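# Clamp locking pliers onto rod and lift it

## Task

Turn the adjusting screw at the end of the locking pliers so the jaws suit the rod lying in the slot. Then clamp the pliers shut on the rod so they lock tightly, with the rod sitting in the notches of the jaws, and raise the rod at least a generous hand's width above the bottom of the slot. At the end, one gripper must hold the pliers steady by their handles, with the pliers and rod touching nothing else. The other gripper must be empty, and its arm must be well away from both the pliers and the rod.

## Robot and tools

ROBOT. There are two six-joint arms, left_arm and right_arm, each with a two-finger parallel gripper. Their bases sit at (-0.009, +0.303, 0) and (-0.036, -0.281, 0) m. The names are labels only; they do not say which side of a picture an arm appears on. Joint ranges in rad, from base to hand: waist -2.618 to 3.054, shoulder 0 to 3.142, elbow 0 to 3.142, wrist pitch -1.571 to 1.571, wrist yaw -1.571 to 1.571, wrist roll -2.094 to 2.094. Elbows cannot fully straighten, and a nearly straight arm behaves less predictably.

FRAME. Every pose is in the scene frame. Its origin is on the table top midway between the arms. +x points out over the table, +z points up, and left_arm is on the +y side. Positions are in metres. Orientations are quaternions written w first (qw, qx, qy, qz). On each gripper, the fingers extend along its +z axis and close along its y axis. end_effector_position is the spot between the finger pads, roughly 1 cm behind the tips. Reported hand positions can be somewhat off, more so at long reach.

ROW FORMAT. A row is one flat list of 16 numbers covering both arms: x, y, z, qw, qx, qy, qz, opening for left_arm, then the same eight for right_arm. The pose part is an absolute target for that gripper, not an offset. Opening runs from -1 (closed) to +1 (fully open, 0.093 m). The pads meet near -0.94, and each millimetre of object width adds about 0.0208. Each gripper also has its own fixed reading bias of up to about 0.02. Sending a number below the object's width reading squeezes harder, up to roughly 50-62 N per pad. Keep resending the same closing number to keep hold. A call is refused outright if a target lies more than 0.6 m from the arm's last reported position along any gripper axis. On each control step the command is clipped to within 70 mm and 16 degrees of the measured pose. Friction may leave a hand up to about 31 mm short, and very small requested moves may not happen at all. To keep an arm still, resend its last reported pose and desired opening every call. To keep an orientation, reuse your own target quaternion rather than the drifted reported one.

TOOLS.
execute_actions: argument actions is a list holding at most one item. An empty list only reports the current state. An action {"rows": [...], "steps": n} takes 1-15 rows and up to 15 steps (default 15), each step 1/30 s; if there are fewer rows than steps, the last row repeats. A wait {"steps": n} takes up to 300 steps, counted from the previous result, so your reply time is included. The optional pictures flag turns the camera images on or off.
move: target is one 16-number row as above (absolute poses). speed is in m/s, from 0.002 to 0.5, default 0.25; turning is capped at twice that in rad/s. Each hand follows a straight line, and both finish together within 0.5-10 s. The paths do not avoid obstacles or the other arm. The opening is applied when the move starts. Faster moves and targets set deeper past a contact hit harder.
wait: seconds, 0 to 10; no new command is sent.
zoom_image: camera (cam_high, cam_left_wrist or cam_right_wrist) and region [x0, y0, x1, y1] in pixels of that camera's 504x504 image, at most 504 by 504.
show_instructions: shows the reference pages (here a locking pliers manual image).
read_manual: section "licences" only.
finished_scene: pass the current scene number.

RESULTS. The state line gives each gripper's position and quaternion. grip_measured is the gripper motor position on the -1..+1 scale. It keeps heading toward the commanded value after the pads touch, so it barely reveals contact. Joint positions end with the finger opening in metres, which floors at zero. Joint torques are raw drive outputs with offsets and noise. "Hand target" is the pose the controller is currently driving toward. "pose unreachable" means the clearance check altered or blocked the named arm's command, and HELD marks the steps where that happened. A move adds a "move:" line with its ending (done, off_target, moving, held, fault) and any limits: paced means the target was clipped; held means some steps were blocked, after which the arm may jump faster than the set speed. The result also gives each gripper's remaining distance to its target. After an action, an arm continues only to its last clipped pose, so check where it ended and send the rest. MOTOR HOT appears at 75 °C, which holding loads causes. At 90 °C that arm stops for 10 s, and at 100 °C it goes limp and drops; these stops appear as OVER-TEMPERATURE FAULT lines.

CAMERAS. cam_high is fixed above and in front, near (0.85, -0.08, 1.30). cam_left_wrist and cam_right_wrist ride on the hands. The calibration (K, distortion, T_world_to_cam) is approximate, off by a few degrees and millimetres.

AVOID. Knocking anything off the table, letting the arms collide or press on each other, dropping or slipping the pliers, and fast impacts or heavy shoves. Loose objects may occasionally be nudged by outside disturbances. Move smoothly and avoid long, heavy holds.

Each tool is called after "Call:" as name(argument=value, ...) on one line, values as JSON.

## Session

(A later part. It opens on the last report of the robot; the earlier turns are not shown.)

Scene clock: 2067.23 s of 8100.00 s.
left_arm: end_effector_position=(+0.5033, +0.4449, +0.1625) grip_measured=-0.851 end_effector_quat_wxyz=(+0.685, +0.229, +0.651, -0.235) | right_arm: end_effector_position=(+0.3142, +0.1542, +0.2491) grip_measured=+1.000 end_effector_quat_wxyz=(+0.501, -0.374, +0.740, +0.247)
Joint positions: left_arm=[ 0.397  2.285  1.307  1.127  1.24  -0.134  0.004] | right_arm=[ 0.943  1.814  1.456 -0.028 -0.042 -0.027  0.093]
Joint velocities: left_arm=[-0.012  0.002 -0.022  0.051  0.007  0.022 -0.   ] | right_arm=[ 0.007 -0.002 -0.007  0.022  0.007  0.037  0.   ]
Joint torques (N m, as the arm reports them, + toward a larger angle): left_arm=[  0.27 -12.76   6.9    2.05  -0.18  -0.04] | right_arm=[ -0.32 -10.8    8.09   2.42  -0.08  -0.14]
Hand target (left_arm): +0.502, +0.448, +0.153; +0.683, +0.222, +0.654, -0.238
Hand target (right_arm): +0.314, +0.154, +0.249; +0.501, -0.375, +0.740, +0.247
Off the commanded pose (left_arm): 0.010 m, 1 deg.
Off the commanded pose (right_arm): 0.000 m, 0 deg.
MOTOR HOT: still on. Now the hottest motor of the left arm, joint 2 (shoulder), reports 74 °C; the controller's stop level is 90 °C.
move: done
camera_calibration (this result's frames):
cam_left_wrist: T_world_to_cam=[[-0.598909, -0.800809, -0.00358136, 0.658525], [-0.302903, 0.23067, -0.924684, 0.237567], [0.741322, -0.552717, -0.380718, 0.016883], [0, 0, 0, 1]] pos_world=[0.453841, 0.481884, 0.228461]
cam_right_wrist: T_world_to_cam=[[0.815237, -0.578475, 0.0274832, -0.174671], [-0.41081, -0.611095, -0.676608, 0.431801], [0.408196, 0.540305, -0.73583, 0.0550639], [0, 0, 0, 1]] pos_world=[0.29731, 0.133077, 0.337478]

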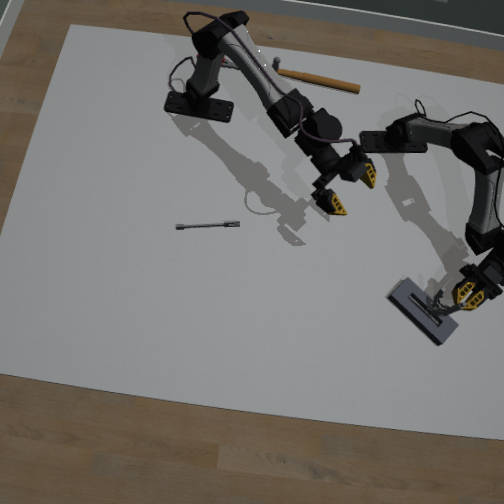

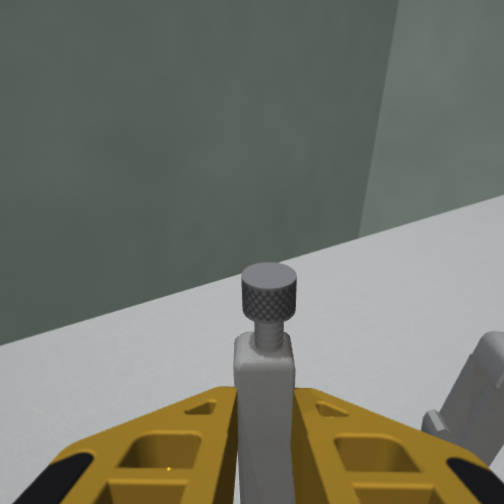

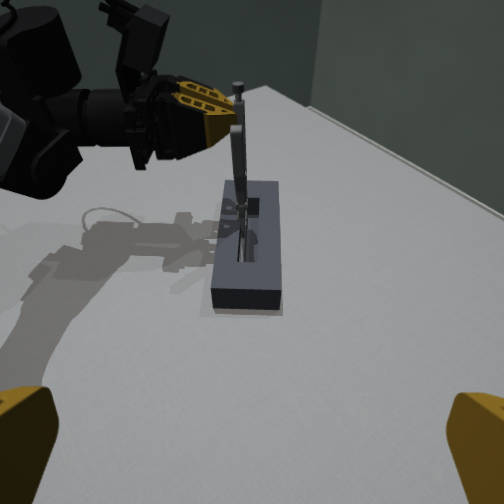

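Call:
move(target=[0.508,0.4375,0.153,0.683,0.222,0.654,-0.238,-0.9,0.314,0.154,0.249,0.501,-0.375,0.740,0.247,1], speed=0.008)

Call:
zoom_image(camera="cam_right_wrist", region=[210,175,300,285])

Scene clock: 2071.73 s of 8100.00 s.
left_arm: end_effector_position=(+0.5068, +0.4422, +0.1632) grip_measured=-0.851 end_effector_quat_wxyz=(+0.687, +0.226, +0.650, -0.232) | right_arm: end_effector_position=(+0.3142, +0.1542, +0.2491) grip_measured=+1.000 end_effector_quat_wxyz=(+0.501, -0.374, +0.740, +0.247)
Joint positions: left_arm=[ 0.387  2.285  1.307  1.13   1.22  -0.135  0.004] | right_arm=[ 0.943  1.814  1.456 -0.028 -0.042 -0.027  0.093]
Joint velocities: left_arm=[ 0.002 -0.012  0.007 -0.066 -0.022  0.037 -0.   ] | right_arm=[-0.012 -0.012 -0.002 -0.007 -0.022 -0.037  0.   ]
Joint torques (N m, as the arm reports them, + toward a larger angle): left_arm=[ -0.91 -12.99   6.82   2.01  -0.25   0.05] | right_arm=[ -0.27 -10.75   8.07   2.42  -0.09  -0.15]
Hand target (left_arm): +0.508, +0.438, +0.153; +0.683, +0.222, +0.654, -0.238
Hand target (right_arm): +0.314, +0.154, +0.249; +0.501, -0.375, +0.740, +0.247
Off the commanded pose (left_arm): 0.011 m, 1 deg.
Off the commanded pose (right_arm): 0.000 m, 0 deg.
MOTOR HOT: still on. Now the hottest motor of the left arm, joint 2 (shoulder), reports 74 °C; the controller's stop level is 90 °C.
move: off_target (left_arm)
camera_calibration (this result's frames):
cam_left_wrist: T_world_to_cam=[[-0.591444, -0.806335, -0.00425257, 0.657191], [-0.30189, 0.226319, -0.92609, 0.241497], [0.747701, -0.546446, -0.377279, 0.00654132], [0, 0, 0, 1]] pos_world=[0.456706, 0.478835, 0.22891]
cam_right_wrist: T_world_to_cam=[[0.815237, -0.578475, 0.0274832, -0.174671], [-0.41081, -0.611095, -0.676608, 0.431801], [0.408196, 0.540305, -0.73583, 0.0550639], [0, 0, 0, 1]] pos_world=[0.29731, 0.133077, 0.337478]

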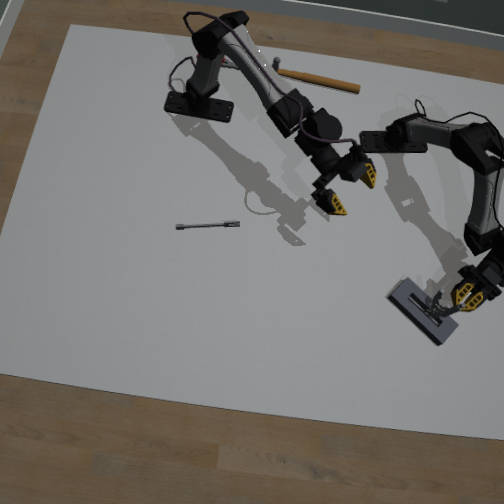

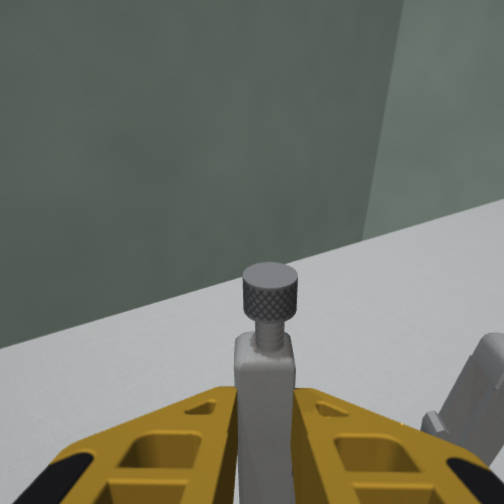

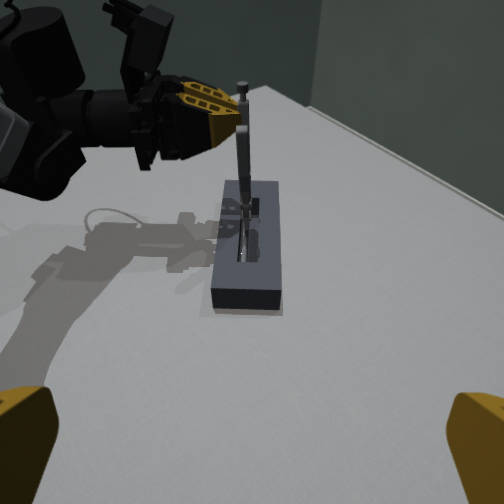

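Region (210, 175, 300, 285) of cam_right_wrist's 504x504 image, scaled by 4.582, with more detail than that image has; it fills the left 412 columns of this view, and the rest is white.

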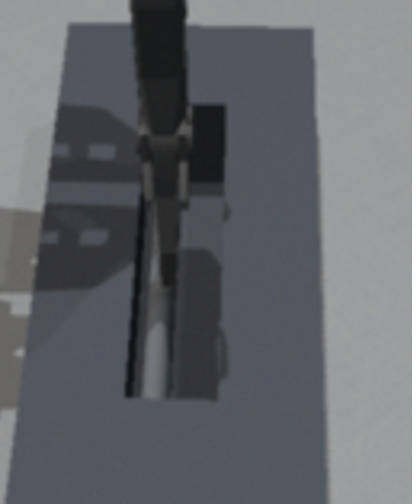

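Call:
move(target=[0.505,0.444,0.183,0.683,0.222,0.654,-0.238,-0.9,0.314,0.154,0.249,0.501,-0.375,0.740,0.247,1], speed=0.03)

Call:
zoom_image(camera="cam_right_wrist", region=[210,175,300,285])

Scene clock: 2079.73 s of 8100.00 s.
left_arm: end_effector_position=(+0.5059, +0.4413, +0.1692) grip_measured=-0.851 end_effector_quat_wxyz=(+0.676, +0.214, +0.661, -0.247) | right_arm: end_effector_position=(+0.3142, +0.1542, +0.2491) grip_measured=+1.000 end_effector_quat_wxyz=(+0.501, -0.374, +0.740, +0.247)
Joint positions: left_arm=[ 0.387  2.251  1.307  1.048  1.225 -0.135  0.004] | right_arm=[ 0.943  1.814  1.456 -0.028 -0.042 -0.027  0.093]
Joint velocities: left_arm=[-0.007 -0.007  0.002 -0.11   0.051  0.051  0.   ] | right_arm=[ 0.017 -0.002  0.022  0.007 -0.066  0.037  0.   ]
Joint torques (N m, as the arm reports them, + toward a larger angle): left_arm=[  0.06 -16.59   9.04   2.04  -0.13  -0.01] | right_arm=[ -0.3  -10.82   8.03   2.42  -0.08  -0.14]
Hand target (left_arm): +0.505, +0.444, +0.183; +0.683, +0.222, +0.654, -0.238
Hand target (right_arm): +0.314, +0.154, +0.249; +0.501, -0.375, +0.740, +0.247
Off the commanded pose (left_arm): 0.014 m, 2 deg.
Off the commanded pose (right_arm): 0.000 m, 0 deg.
MOTOR HOT: still on. Now the hottest motor of the left arm, joint 2 (shoulder), reports 74 °C; the controller's stop level is 90 °C.
move: off_target (left_arm)
camera_calibration (this result's frames):
cam_left_wrist: T_world_to_cam=[[-0.594677, -0.802972, 0.039931, 0.648663], [-0.338323, 0.204887, -0.918455, 0.273599], [0.729312, -0.559694, -0.393505, 0.0268688], [0, 0, 0, 1]] pos_world=[0.458714, 0.47984, 0.235959]
cam_right_wrist: T_world_to_cam=[[0.815237, -0.578475, 0.0274832, -0.174671], [-0.41081, -0.611095, -0.676608, 0.431801], [0.408196, 0.540305, -0.73583, 0.0550639], [0, 0, 0, 1]] pos_world=[0.29731, 0.133077, 0.337478]

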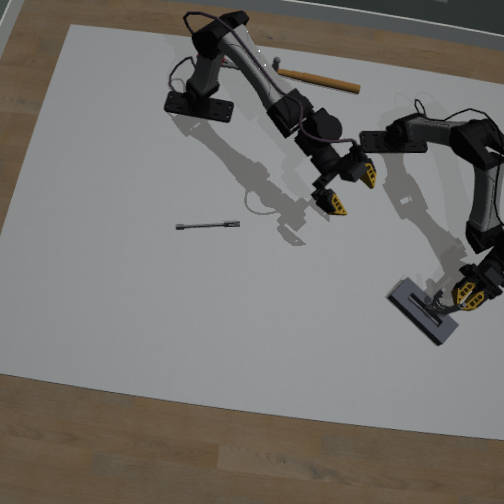

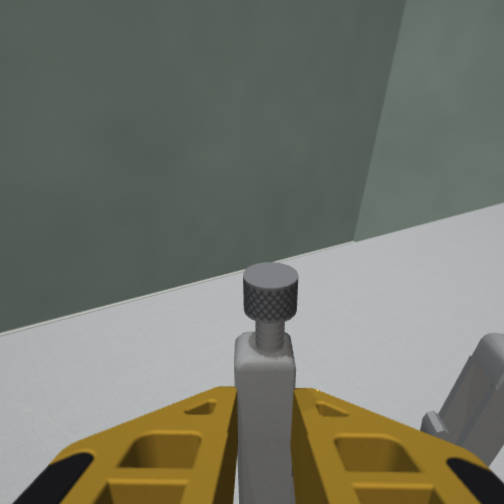

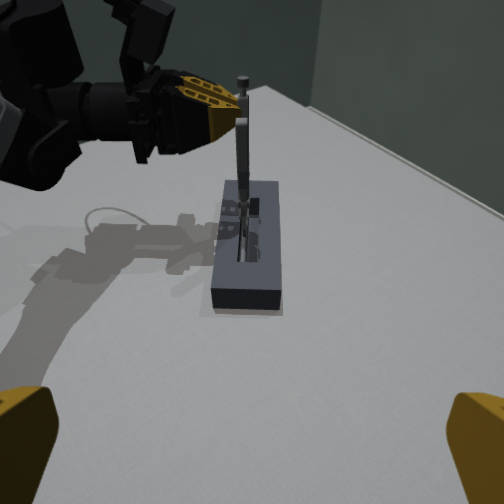

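Region (210, 175, 300, 285) of cam_right_wrist's 504x504 image, scaled by 4.582, with more detail than that image has; it fills the left 412 columns of this view, and the rest is white.

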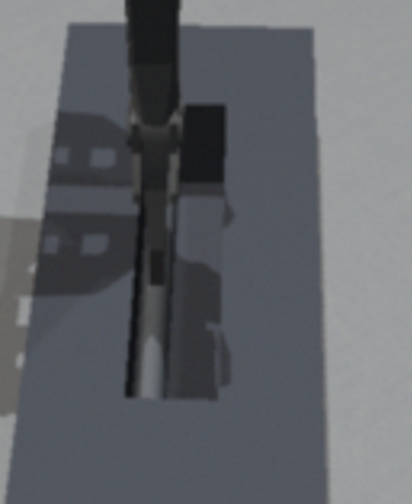

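Call:
move(target=[0.502,0.448,0.176,0.683,0.222,0.654,-0.238,-0.9,0.314,0.154,0.249,0.501,-0.375,0.740,0.247,1], speed=0.01)

Call:
zoom_image(camera="cam_right_wrist", region=[210,175,300,285])

Scene clock: 2088.07 s of 8100.00 s.
left_arm: end_effector_position=(+0.5041, +0.4431, +0.1680) grip_measured=-0.851 end_effector_quat_wxyz=(+0.673, +0.213, +0.662, -0.250) | right_arm: end_effector_position=(+0.3142, +0.1542, +0.2491) grip_measured=+1.000 end_effector_quat_wxyz=(+0.501, -0.374, +0.740, +0.247)
Joint positions: left_arm=[ 0.393  2.251  1.307  1.04   1.236 -0.135  0.004] | right_arm=[ 0.943  1.814  1.456 -0.028 -0.042 -0.027  0.093]
Joint velocities: left_arm=[-0.017  0.007 -0.007 -0.051  0.051 -0.022 -0.001] | right_arm=[-0.012 -0.007 -0.002 -0.007  0.022 -0.051  0.   ]
Joint torques (N m, as the arm reports them, + toward a larger angle): left_arm=[  0.6  -15.09   8.07   2.27  -0.07   0.02] | right_arm=[ -0.31 -10.83   8.08   2.42  -0.09  -0.14]
Hand target (left_arm): +0.502, +0.448, +0.176; +0.682, +0.222, +0.655, -0.238
Hand target (right_arm): +0.314, +0.154, +0.249; +0.501, -0.375, +0.740, +0.247
Off the commanded pose (left_arm): 0.010 m, 2 deg.
Off the commanded pose (right_arm): 0.000 m, 0 deg.
MOTOR HOT: still on. Now the hottest motor of the left arm, joint 2 (shoulder), reports 77 °C; the controller's stop level is 90 °C.
move: done
camera_calibration (this result's frames):
cam_left_wrist: T_world_to_cam=[[-0.597682, -0.800352, 0.0470404, 0.648257], [-0.344187, 0.203154, -0.916659, 0.274926], [0.724093, -0.564061, -0.396892, 0.0338824], [0, 0, 0, 1]] pos_world=[0.457544, 0.482094, 0.234967]
cam_right_wrist: T_world_to_cam=[[0.815237, -0.578475, 0.0274832, -0.174671], [-0.41081, -0.611095, -0.676608, 0.431801], [0.408196, 0.540305, -0.73583, 0.0550639], [0, 0, 0, 1]] pos_world=[0.29731, 0.133077, 0.337478]

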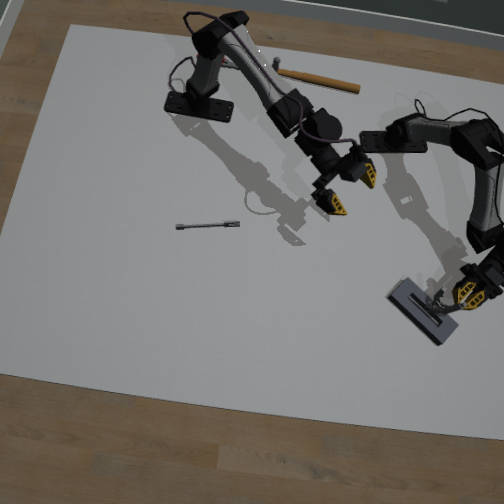

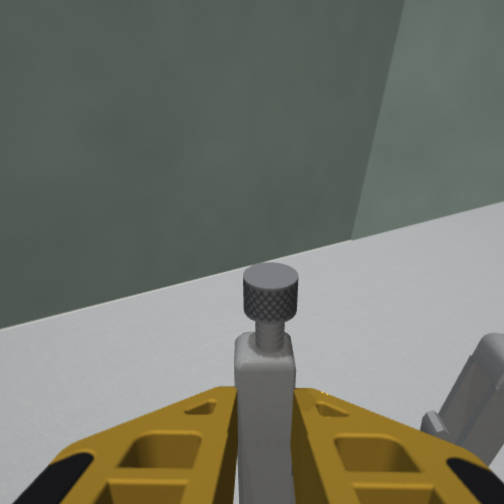

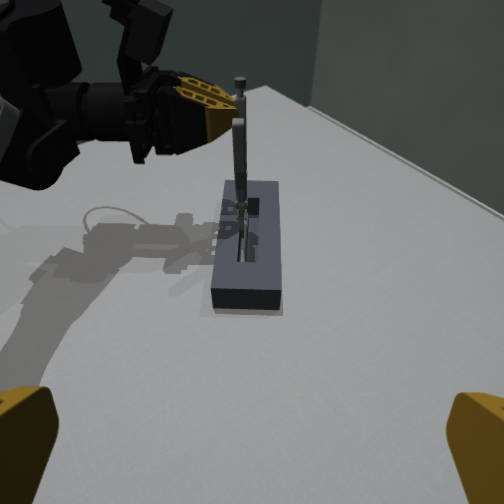

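Region (210, 175, 300, 285) of cam_right_wrist's 504x504 image, scaled by 4.582, with more detail than that image has; it fills the left 412 columns of this view, and the rest is white.

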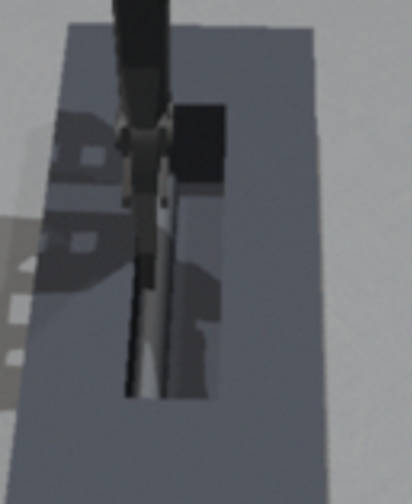

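Call:
move(target=[0.5035,0.446,0.153,0.673,0.213,0.662,-0.250,-0.9,0.314,0.154,0.249,0.501,-0.375,0.740,0.247,1], speed=0.012)

Call:
zoom_image(camera="cam_right_wrist", region=[210,175,300,285])

Scene clock: 2092.80 s of 8100.00 s.
left_arm: end_effector_position=(+0.5042, +0.4429, +0.1615) grip_measured=-0.851 end_effector_quat_wxyz=(+0.674, +0.217, +0.661, -0.250) | right_arm: end_effector_position=(+0.3142, +0.1542, +0.2491) grip_measured=+1.000 end_effector_quat_wxyz=(+0.501, -0.374, +0.740, +0.247)
Joint positions: left_arm=[ 0.393  2.271  1.307  1.067  1.24  -0.135  0.004] | right_arm=[ 0.943  1.814  1.456 -0.028 -0.042 -0.027  0.093]
Joint velocities: left_arm=[ 0.002 -0.012 -0.012  0.007  0.051  0.007 -0.002] | right_arm=[-0.002  0.012  0.002 -0.007 -0.037  0.007  0.   ]
Joint torques (N m, as the arm reports them, + toward a larger angle): left_arm=[  0.15 -12.64   7.58   2.03  -0.1    0.02] | right_arm=[ -0.26 -10.79   8.1    2.41  -0.08  -0.16]
Hand target (left_arm): +0.504, +0.446, +0.153; +0.673, +0.213, +0.663, -0.250
Hand target (right_arm): +0.314, +0.154, +0.249; +0.501, -0.375, +0.740, +0.247
Off the commanded pose (left_arm): 0.009 m, 0 deg.
Off the commanded pose (right_arm): 0.000 m, 0 deg.
MOTOR HOT: still on. Now the hottest motor of the left arm, joint 2 (shoulder), reports 77 °C; the controller's stop level is 90 °C.
move: done
camera_calibration (this result's frames):
cam_left_wrist: T_world_to_cam=[[-0.601538, -0.797783, 0.041169, 0.650206], [-0.338762, 0.20808, -0.917574, 0.264245], [0.723459, -0.565902, -0.395427, 0.0319743], [0, 0, 0, 1]] pos_world=[0.457507, 0.481834, 0.228339]
cam_right_wrist: T_world_to_cam=[[0.815237, -0.578475, 0.0274832, -0.174671], [-0.41081, -0.611095, -0.676608, 0.431801], [0.408196, 0.540305, -0.73583, 0.0550639], [0, 0, 0, 1]] pos_world=[0.29731, 0.133077, 0.337478]

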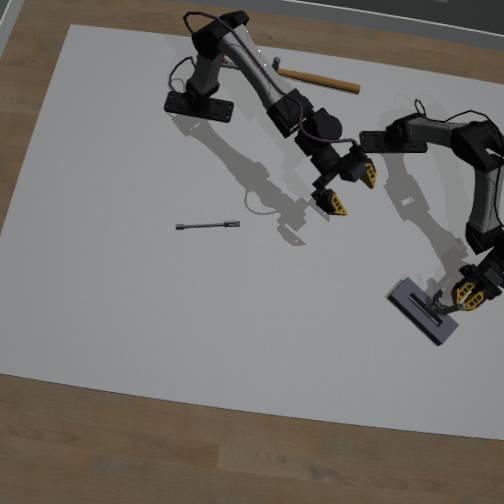

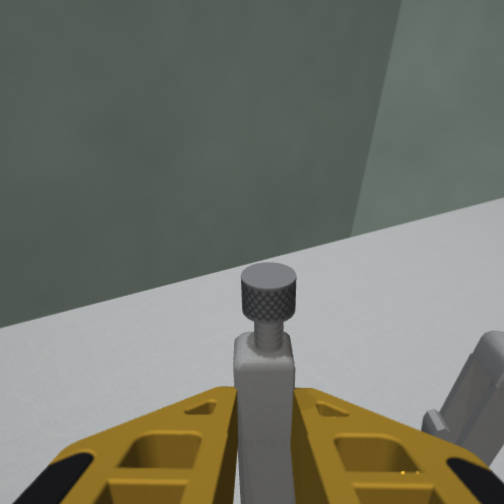

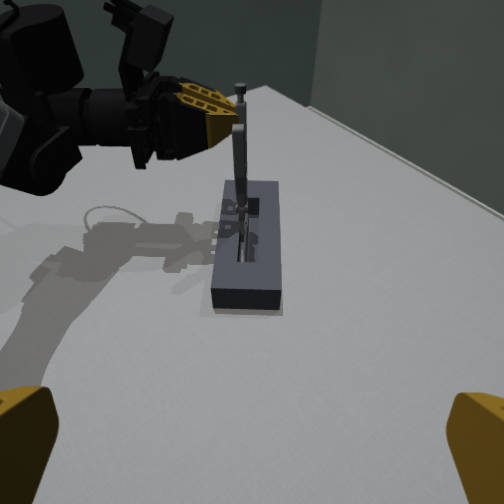

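Region (210, 175, 300, 285) of cam_right_wrist's 504x504 image, scaled by 4.582, with more detail than that image has; it fills the left 412 columns of this view, and the rest is white.

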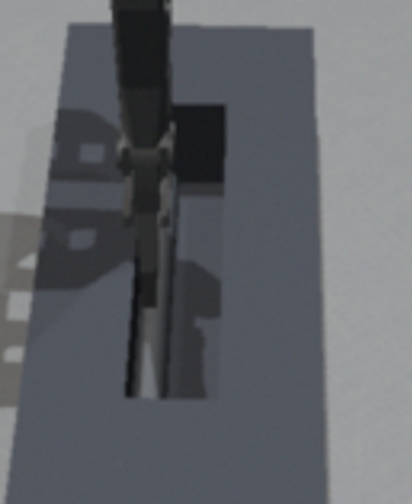

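Drag ~5 mm (+n).

Call:
move(target=[0.5095,0.4345,0.153,0.673,0.213,0.662,-0.250,-0.9,0.314,0.154,0.249,0.501,-0.375,0.740,0.247,1], speed=0.008)

Call:
zoom_image(camera="cam_right_wrist", region=[210,175,300,285])

Scene clock: 2096.37 s of 8100.00 s.
left_arm: end_effector_position=(+0.5082, +0.4393, +0.1620) grip_measured=-0.851 end_effector_quat_wxyz=(+0.676, +0.214, +0.660, -0.246) | right_arm: end_effector_position=(+0.3142, +0.1542, +0.2491) grip_measured=+1.000 end_effector_quat_wxyz=(+0.501, -0.374, +0.740, +0.247)
Joint positions: left_arm=[ 0.381  2.272  1.307  1.069  1.218 -0.135  0.004] | right_arm=[ 0.943  1.814  1.456 -0.028 -0.042 -0.027  0.093]
Joint velocities: left_arm=[-0.002  0.002  0.002 -0.066 -0.095  0.022 -0.   ] | right_arm=[ 0.002 -0.002 -0.002 -0.037  0.022 -0.037  0.   ]
Joint torques (N m, as the arm reports them, + toward a larger angle): left_arm=[ -0.92 -12.94   7.08   2.07  -0.19   0.07] | right_arm=[ -0.25 -10.82   8.07   2.42  -0.09  -0.15]
Hand target (left_arm): +0.510, +0.435, +0.153; +0.673, +0.213, +0.662, -0.250
Hand target (right_arm): +0.314, +0.154, +0.249; +0.501, -0.375, +0.740, +0.247
Off the commanded pose (left_arm): 0.010 m, 1 deg.
Off the commanded pose (right_arm): 0.000 m, 0 deg.
MOTOR HOT: still on. Now the hottest motor of the left arm, joint 2 (shoulder), reports 77 °C; the controller's stop level is 90 °C.
move: done
camera_calibration (this result's frames):
cam_left_wrist: T_world_to_cam=[[-0.594125, -0.803385, 0.0398518, 0.648651], [-0.337805, 0.20424, -0.91879, 0.268221], [0.730002, -0.559338, -0.392731, 0.0206186], [0, 0, 0, 1]] pos_world=[0.460935, 0.477867, 0.228687]
cam_right_wrist: T_world_to_cam=[[0.815237, -0.578475, 0.0274832, -0.174671], [-0.41081, -0.611095, -0.676608, 0.431801], [0.408196, 0.540305, -0.73583, 0.0550639], [0, 0, 0, 1]] pos_world=[0.29731, 0.133077, 0.337478]

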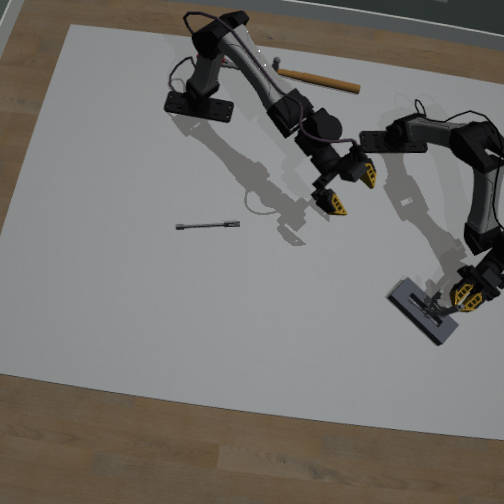

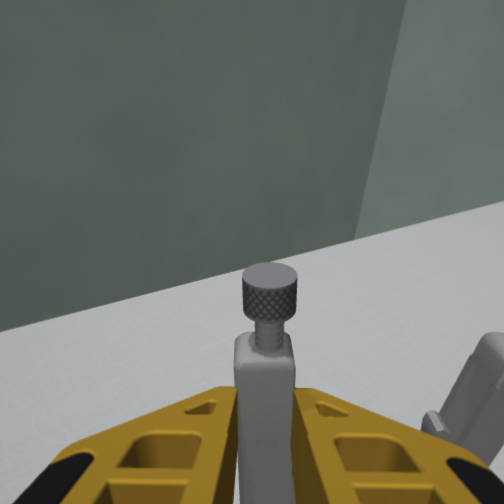

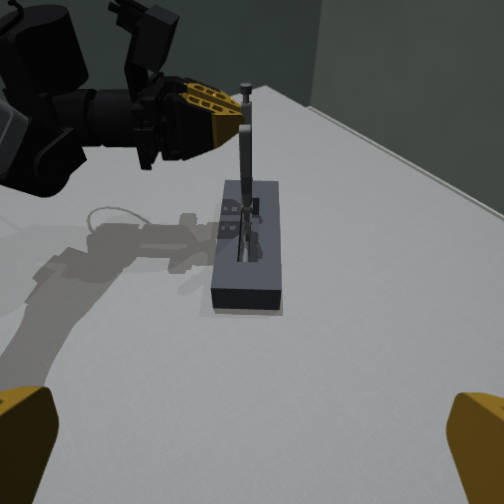

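Region (210, 175, 300, 285) of cam_right_wrist's 504x504 image, scaled by 4.582, with more detail than that image has; it fills the left 412 columns of this view, and the rest is white.

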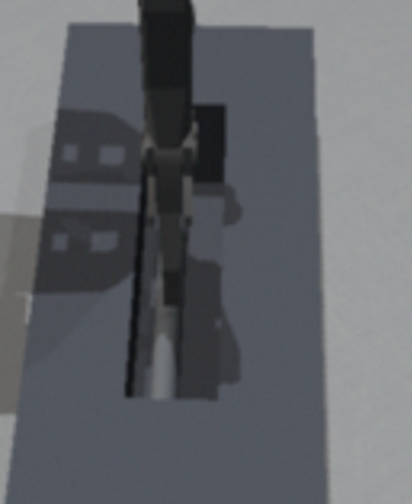

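Call:
move(target=[0.508,0.439,0.184,0.683,0.222,0.654,-0.238,-0.9,0.314,0.154,0.249,0.501,-0.375,0.740,0.247,1], speed=0.03)

Call:
zoom_image(camera="cam_right_wrist", region=[210,175,300,285])

Scene clock: 2100.13 s of 8100.00 s.
left_arm: end_effector_position=(+0.5075, +0.4388, +0.1699) grip_measured=-0.851 end_effector_quat_wxyz=(+0.675, +0.212, +0.662, -0.248) | right_arm: end_effector_position=(+0.3142, +0.1542, +0.2491) grip_measured=+1.000 end_effector_quat_wxyz=(+0.501, -0.374, +0.740, +0.247)
Joint positions: left_arm=[ 0.381  2.247  1.307  1.037  1.218 -0.135  0.004] | right_arm=[ 0.943  1.814  1.456 -0.028 -0.042 -0.027  0.093]
Joint velocities: left_arm=[-0.002  0.007  0.002 -0.037  0.007 -0.022  0.   ] | right_arm=[-0.007 -0.017  0.002  0.007  0.007 -0.037  0.   ]
Joint torques (N m, as the arm reports them, + toward a larger angle): left_arm=[ -0.27 -16.61   8.75   2.05  -0.13   0.06] | right_arm=[ -0.25 -10.85   8.1    2.42  -0.09  -0.15]
Hand target (left_arm): +0.508, +0.439, +0.184; +0.683, +0.222, +0.654, -0.238
Hand target (right_arm): +0.314, +0.154, +0.249; +0.501, -0.375, +0.740, +0.247
Off the commanded pose (left_arm): 0.014 m, 2 deg.
Off the commanded pose (right_arm): 0.000 m, 0 deg.
MOTOR HOT: still on. Now the hottest motor of the left arm, joint 2 (shoulder), reports 77 °C; the controller's stop level is 90 °C.
move: off_target (left_arm)
camera_calibration (this result's frames):
cam_left_wrist: T_world_to_cam=[[-0.593844, -0.803209, 0.0469391, 0.646107], [-0.34375, 0.200535, -0.917399, 0.279723], [0.727451, -0.560928, -0.39519, 0.0264085], [0, 0, 0, 1]] pos_world=[0.460631, 0.477678, 0.236726]
cam_right_wrist: T_world_to_cam=[[0.815237, -0.578475, 0.0274832, -0.174671], [-0.41081, -0.611095, -0.676608, 0.431801], [0.408196, 0.540305, -0.73583, 0.0550639], [0, 0, 0, 1]] pos_world=[0.29731, 0.133077, 0.337478]

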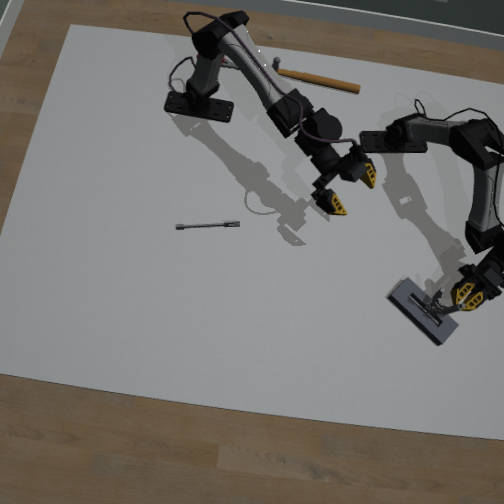

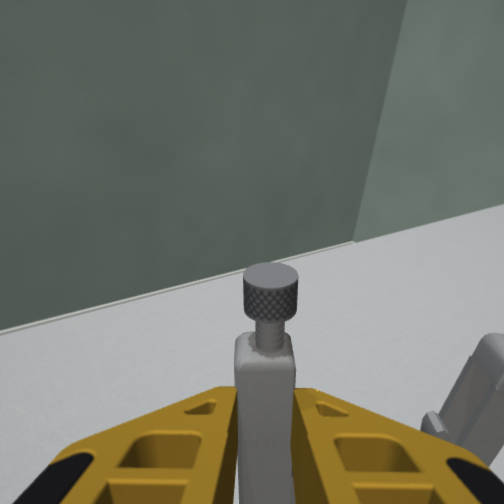

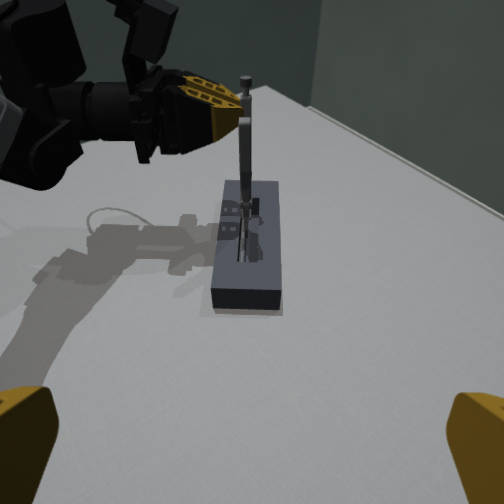

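Region (210, 175, 300, 285) of cam_right_wrist's 504x504 image, scaled by 4.582, with more detail than that image has; it fills the left 412 columns of this view, and the rest is white.

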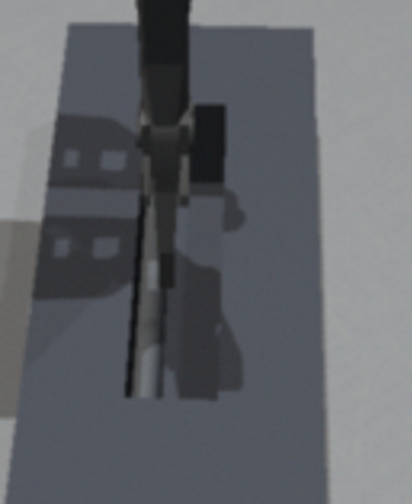

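Call:
move(target=[0.5015,0.449,0.176,0.683,0.222,0.654,-0.238,-0.9,0.314,0.154,0.249,0.501,-0.375,0.740,0.247,1], speed=0.012)

Call:
move(target=[0.5035,0.447,0.153,0.673,0.213,0.662,-0.250,-0.9,0.314,0.154,0.249,0.501,-0.375,0.740,0.247,1], speed=0.012)

Call:
zoom_image(camera="cam_right_wrist", region=[210,175,300,285])

Scene clock: 2107.57 s of 8100.00 s.
left_arm: end_effector_position=(+0.5034, +0.4436, +0.1698) grip_measured=-0.851 end_effector_quat_wxyz=(+0.674, +0.214, +0.662, -0.249) | right_arm: end_effector_position=(+0.3142, +0.1542, +0.2491) grip_measured=+1.000 end_effector_quat_wxyz=(+0.501, -0.374, +0.740, +0.247)
Joint positions: left_arm=[ 0.395  2.247  1.307  1.038  1.238 -0.135  0.004] | right_arm=[ 0.943  1.814  1.456 -0.028 -0.042 -0.027  0.093]
Joint velocities: left_arm=[ 0.007 -0.002 -0.002 -0.066 -0.081  0.007 -0.001] | right_arm=[ 0.017  0.002 -0.007  0.007 -0.022  0.007  0.   ]
Joint torques (N m, as the arm reports them, + toward a larger angle): left_arm=[  0.52 -14.61   8.32   2.23  -0.08   0.02] | right_arm=[ -0.28 -10.8    8.05   2.42  -0.08  -0.14]
Hand target (left_arm): +0.501, +0.449, +0.176; +0.682, +0.222, +0.655, -0.237
Hand target (right_arm): +0.314, +0.154, +0.249; +0.501, -0.375, +0.740, +0.247
Off the commanded pose (left_arm): 0.008 m, 2 deg.
Off the commanded pose (right_arm): 0.000 m, 0 deg.
MOTOR HOT: still on. Now the hottest motor of the left arm, joint 2 (shoulder), reports 79 °C; the controller's stop level is 90 °C.
move: done
camera_calibration (this result's frames):
cam_left_wrist: T_world_to_cam=[[-0.598364, -0.79997, 0.044808, 0.648709], [-0.342397, 0.204746, -0.916975, 0.274631], [0.724379, -0.564027, -0.39642, 0.0351501], [0, 0, 0, 1]] pos_world=[0.456735, 0.482544, 0.236697]
cam_right_wrist: T_world_to_cam=[[0.815237, -0.578475, 0.0274832, -0.174671], [-0.41081, -0.611095, -0.676608, 0.431801], [0.408196, 0.540305, -0.73583, 0.0550639], [0, 0, 0, 1]] pos_world=[0.29731, 0.133077, 0.337478]

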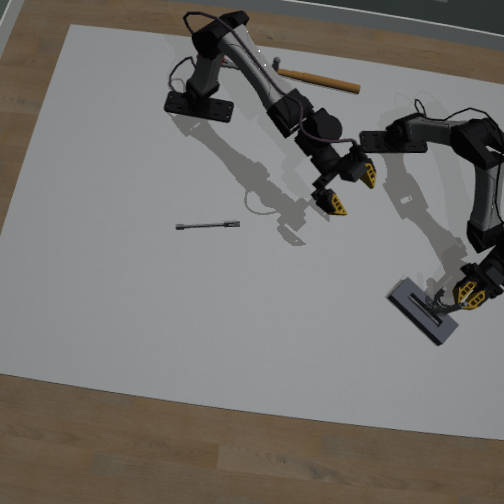

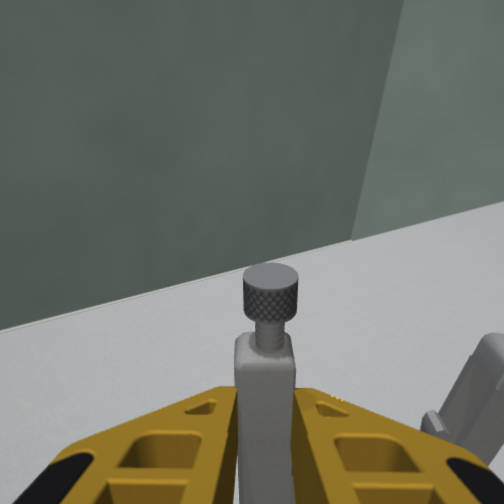

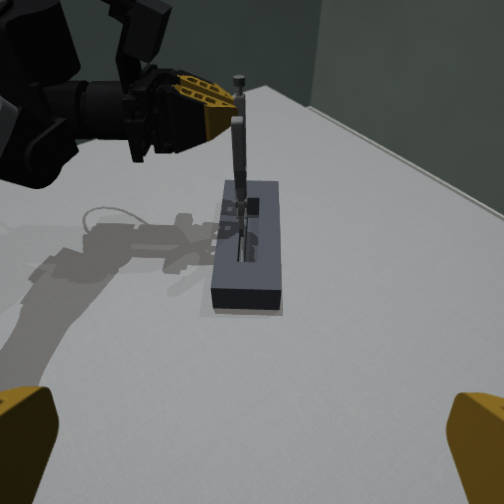

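Scene clock: 2109.20 s of 8100.00 s.
left_arm: end_effector_position=(+0.5037, +0.4435, +0.1615) grip_measured=-0.851 end_effector_quat_wxyz=(+0.674, +0.217, +0.660, -0.249) | right_arm: end_effector_position=(+0.3142, +0.1542, +0.2491) grip_measured=+1.000 end_effector_quat_wxyz=(+0.501, -0.374, +0.740, +0.247)
Joint positions: left_arm=[ 0.395  2.272  1.307  1.068  1.242 -0.135  0.004] | right_arm=[ 0.943  1.814  1.456 -0.028 -0.042 -0.027  0.093]
Joint velocities: left_arm=[ 0.007 -0.002  0.002  0.051  0.095 -0.051 -0.001] | right_arm=[ 0.002 -0.007  0.002  0.022  0.037 -0.037  0.   ]
Joint torques (N m, as the arm reports them, + toward a larger angle): left_arm=[  0.17 -12.73   7.83   2.03  -0.12   0.01] | right_arm=[ -0.27 -10.8    8.1    2.42  -0.1   -0.16]
Hand target (left_arm): +0.504, +0.447, +0.153; +0.673, +0.213, +0.663, -0.250
Hand target (right_arm): +0.314, +0.154, +0.249; +0.501, -0.375, +0.740, +0.247
Off the commanded pose (left_arm): 0.009 m, 1 deg.
Off the commanded pose (right_arm): 0.000 m, 0 deg.
MOTOR HOT: still on. Now the hottest motor of the left arm, joint 2 (shoulder), reports 79 °C; the controller's stop level is 90 °C.
move: done
camera_calibration (this result's frames):
cam_left_wrist: T_world_to_cam=[[-0.601879, -0.797602, 0.0396571, 0.650771], [-0.337624, 0.209144, -0.917752, 0.262934], [0.723707, -0.565765, -0.395169, 0.0325051], [0, 0, 0, 1]] pos_world=[0.456934, 0.482456, 0.228346]
cam_right_wrist: T_world_to_cam=[[0.815237, -0.578475, 0.0274832, -0.174671], [-0.41081, -0.611095, -0.676608, 0.431801], [0.408196, 0.540305, -0.73583, 0.0550639], [0, 0, 0, 1]] pos_world=[0.29731, 0.133077, 0.337478]

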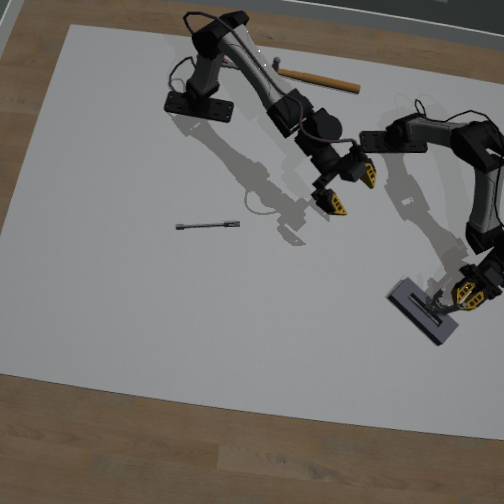

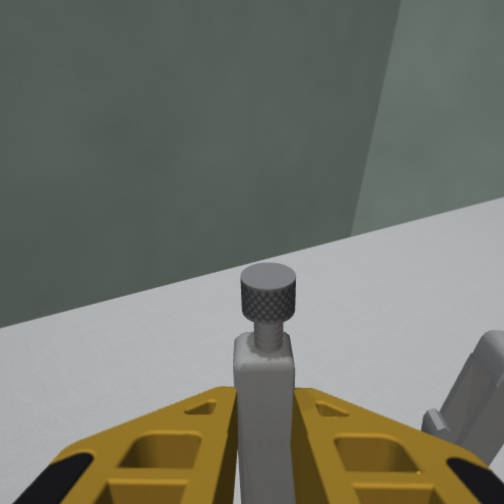

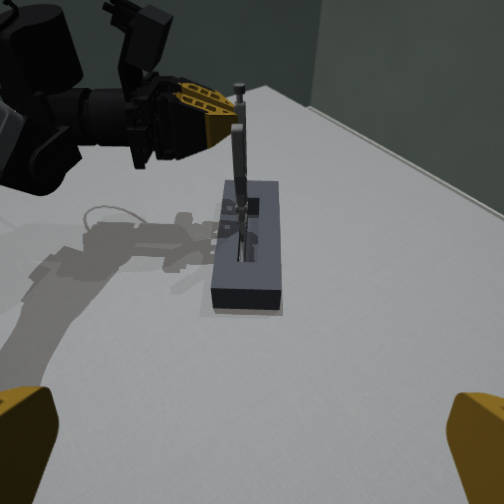

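Region (210, 175, 300, 285) of cam_right_wrist's 504x504 image, scaled by 4.582, with more detail than that image has; it fills the left 412 columns of this view, and the rest is white.

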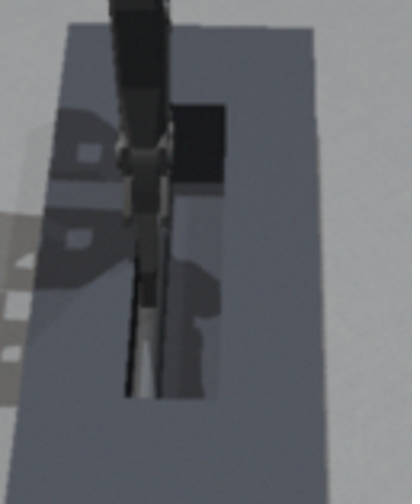

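Call:
move(target=[0.508,0.4375,0.154,0.673,0.213,0.662,-0.250,-0.9,0.314,0.154,0.249,0.501,-0.375,0.740,0.247,1], speed=0.008)

Call:
move(target=[0.506,0.441,0.172,0.692,0.231,0.645,-0.226,-0.9,0.314,0.154,0.249,0.501,-0.375,0.740,0.247,1], speed=0.03)

Call:
zoom_image(camera="cam_right_wrist", region=[210,175,300,285])

Scene clock: 2116.53 s of 8100.00 s.
left_arm: end_effector_position=(+0.5062, +0.4410, +0.1618) grip_measured=-0.851 end_effector_quat_wxyz=(+0.676, +0.216, +0.660, -0.247) | right_arm: end_effector_position=(+0.3142, +0.1542, +0.2491) grip_measured=+1.000 end_effector_quat_wxyz=(+0.501, -0.374, +0.740, +0.247)
Joint positions: left_arm=[ 0.387  2.272  1.307  1.071  1.229 -0.135  0.004] | right_arm=[ 0.943  1.814  1.456 -0.028 -0.042 -0.027  0.093]
Joint velocities: left_arm=[-0.012  0.007 -0.017  0.007 -0.037 -0.051 -0.   ] | right_arm=[-0.007 -0.002  0.012 -0.007  0.007 -0.007  0.   ]
Joint torques (N m, as the arm reports them, + toward a larger angle): left_arm=[ -0.89 -13.14   7.44   2.02  -0.25   0.09] | right_arm=[ -0.3  -10.83   8.04   2.42  -0.09  -0.17]
Hand target (left_arm): +0.508, +0.437, +0.154; +0.673, +0.213, +0.662, -0.250
Hand target (right_arm): +0.314, +0.154, +0.249; +0.501, -0.375, +0.740, +0.247
Off the commanded pose (left_arm): 0.009 m, 1 deg.
Off the commanded pose (right_arm): 0.000 m, 0 deg.
MOTOR HOT: still on. Now the hottest motor of the left arm, joint 2 (shoulder), reports 78 °C; the controller's stop level is 90 °C.
move: done
camera_calibration (this result's frames):
cam_left_wrist: T_world_to_cam=[[-0.598067, -0.800527, 0.0383644, 0.649814], [-0.336474, 0.207355, -0.91858, 0.264971], [0.727393, -0.562281, -0.393369, 0.0256573], [0, 0, 0, 1]] pos_world=[0.459125, 0.479677, 0.22856]
cam_right_wrist: T_world_to_cam=[[0.815237, -0.578475, 0.0274832, -0.174671], [-0.41081, -0.611095, -0.676608, 0.431801], [0.408196, 0.540305, -0.73583, 0.0550639], [0, 0, 0, 1]] pos_world=[0.29731, 0.133077, 0.337478]

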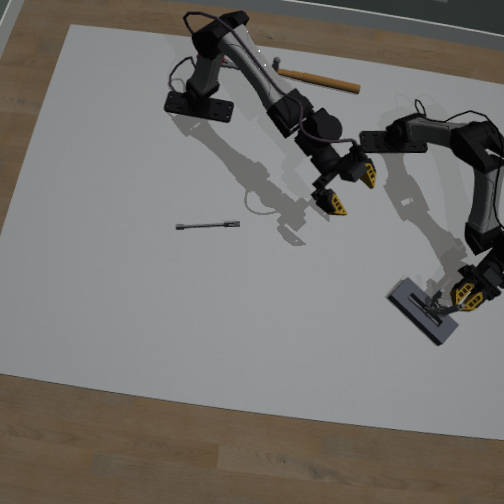

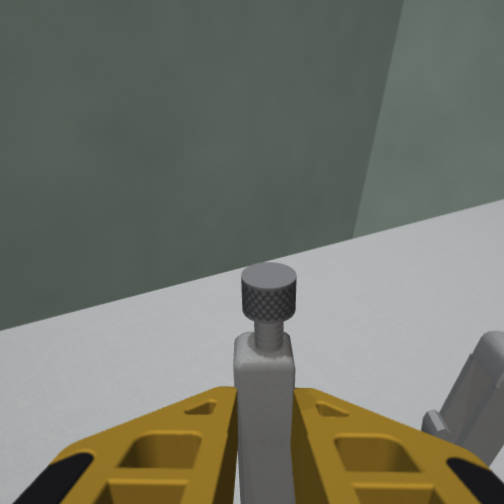

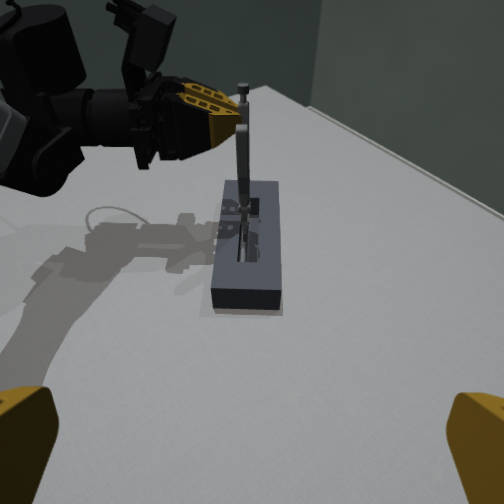

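Scene clock: 2117.90 s of 8100.00 s.
left_arm: end_effector_position=(+0.5062, +0.4412, +0.1659) grip_measured=-0.851 end_effector_quat_wxyz=(+0.683, +0.224, +0.653, -0.238) | right_arm: end_effector_position=(+0.3142, +0.1542, +0.2491) grip_measured=+1.000 end_effector_quat_wxyz=(+0.501, -0.374, +0.740, +0.247)
Joint positions: left_arm=[ 0.387  2.272  1.307  1.102  1.225 -0.135  0.004] | right_arm=[ 0.943  1.814  1.456 -0.028 -0.042 -0.027  0.093]
Joint velocities: left_arm=[-0.002 -0.017 -0.007  0.051 -0.037  0.022 -0.002] | right_arm=[-0.017  0.012 -0.007 -0.095 -0.051 -0.037  0.   ]
Joint torques (N m, as the arm reports them, + toward a larger angle): left_arm=[ -0.45 -15.21   7.35   2.26  -0.22   0.07] | right_arm=[ -0.26 -10.77   8.03   2.42  -0.08  -0.16]
Hand target (left_arm): +0.506, +0.441, +0.172; +0.692, +0.231, +0.646, -0.226
Hand target (right_arm): +0.314, +0.154, +0.249; +0.501, -0.375, +0.740, +0.247
Off the commanded pose (left_arm): 0.006 m, 2 deg.
Off the commanded pose (right_arm): 0.000 m, 0 deg.
MOTOR HOT: still on. Now the hottest motor of the left arm, joint 2 (shoulder), reports 78 °C; the controller's stop level is 90 °C.
move: done
camera_calibration (this result's frames):
cam_left_wrist: T_world_to_cam=[[-0.595667, -0.803177, 0.00934855, 0.654599], [-0.312693, 0.221153, -0.92375, 0.25144], [0.739867, -0.553171, -0.382882, 0.0153631], [0, 0, 0, 1]] pos_world=[0.45718, 0.47865, 0.232031]
cam_right_wrist: T_world_to_cam=[[0.815237, -0.578475, 0.0274832, -0.174671], [-0.41081, -0.611095, -0.676608, 0.431801], [0.408196, 0.540305, -0.73583, 0.0550639], [0, 0, 0, 1]] pos_world=[0.29731, 0.133077, 0.337478]

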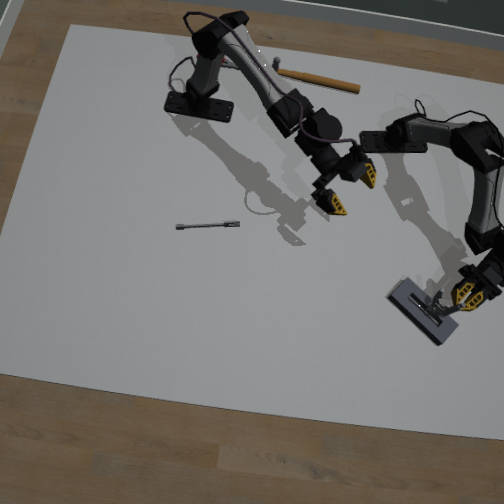

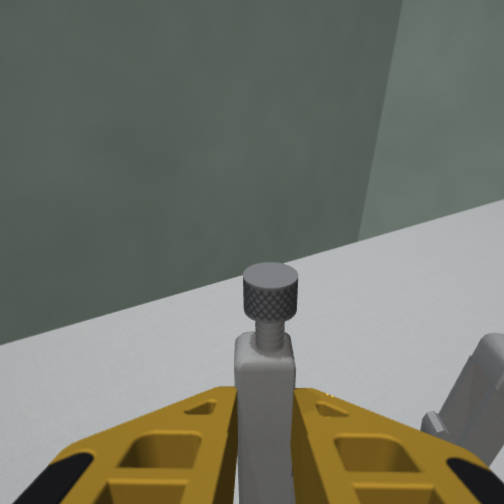

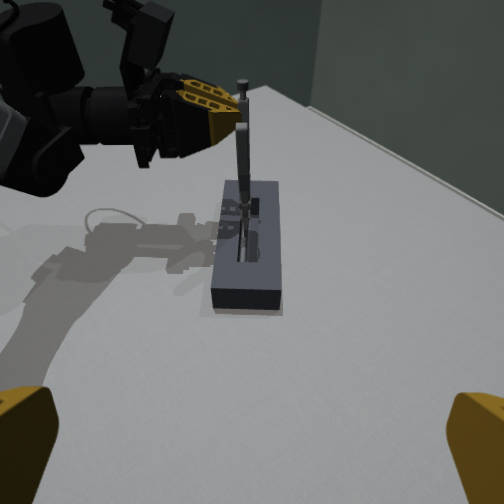

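Region (210, 175, 300, 285) of cam_right_wrist's 504x504 image, scaled by 4.582, with more detail than that image has; it fills the left 412 columns of this view, and the rest is white.

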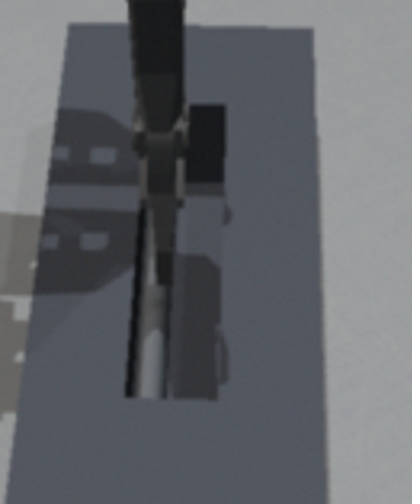

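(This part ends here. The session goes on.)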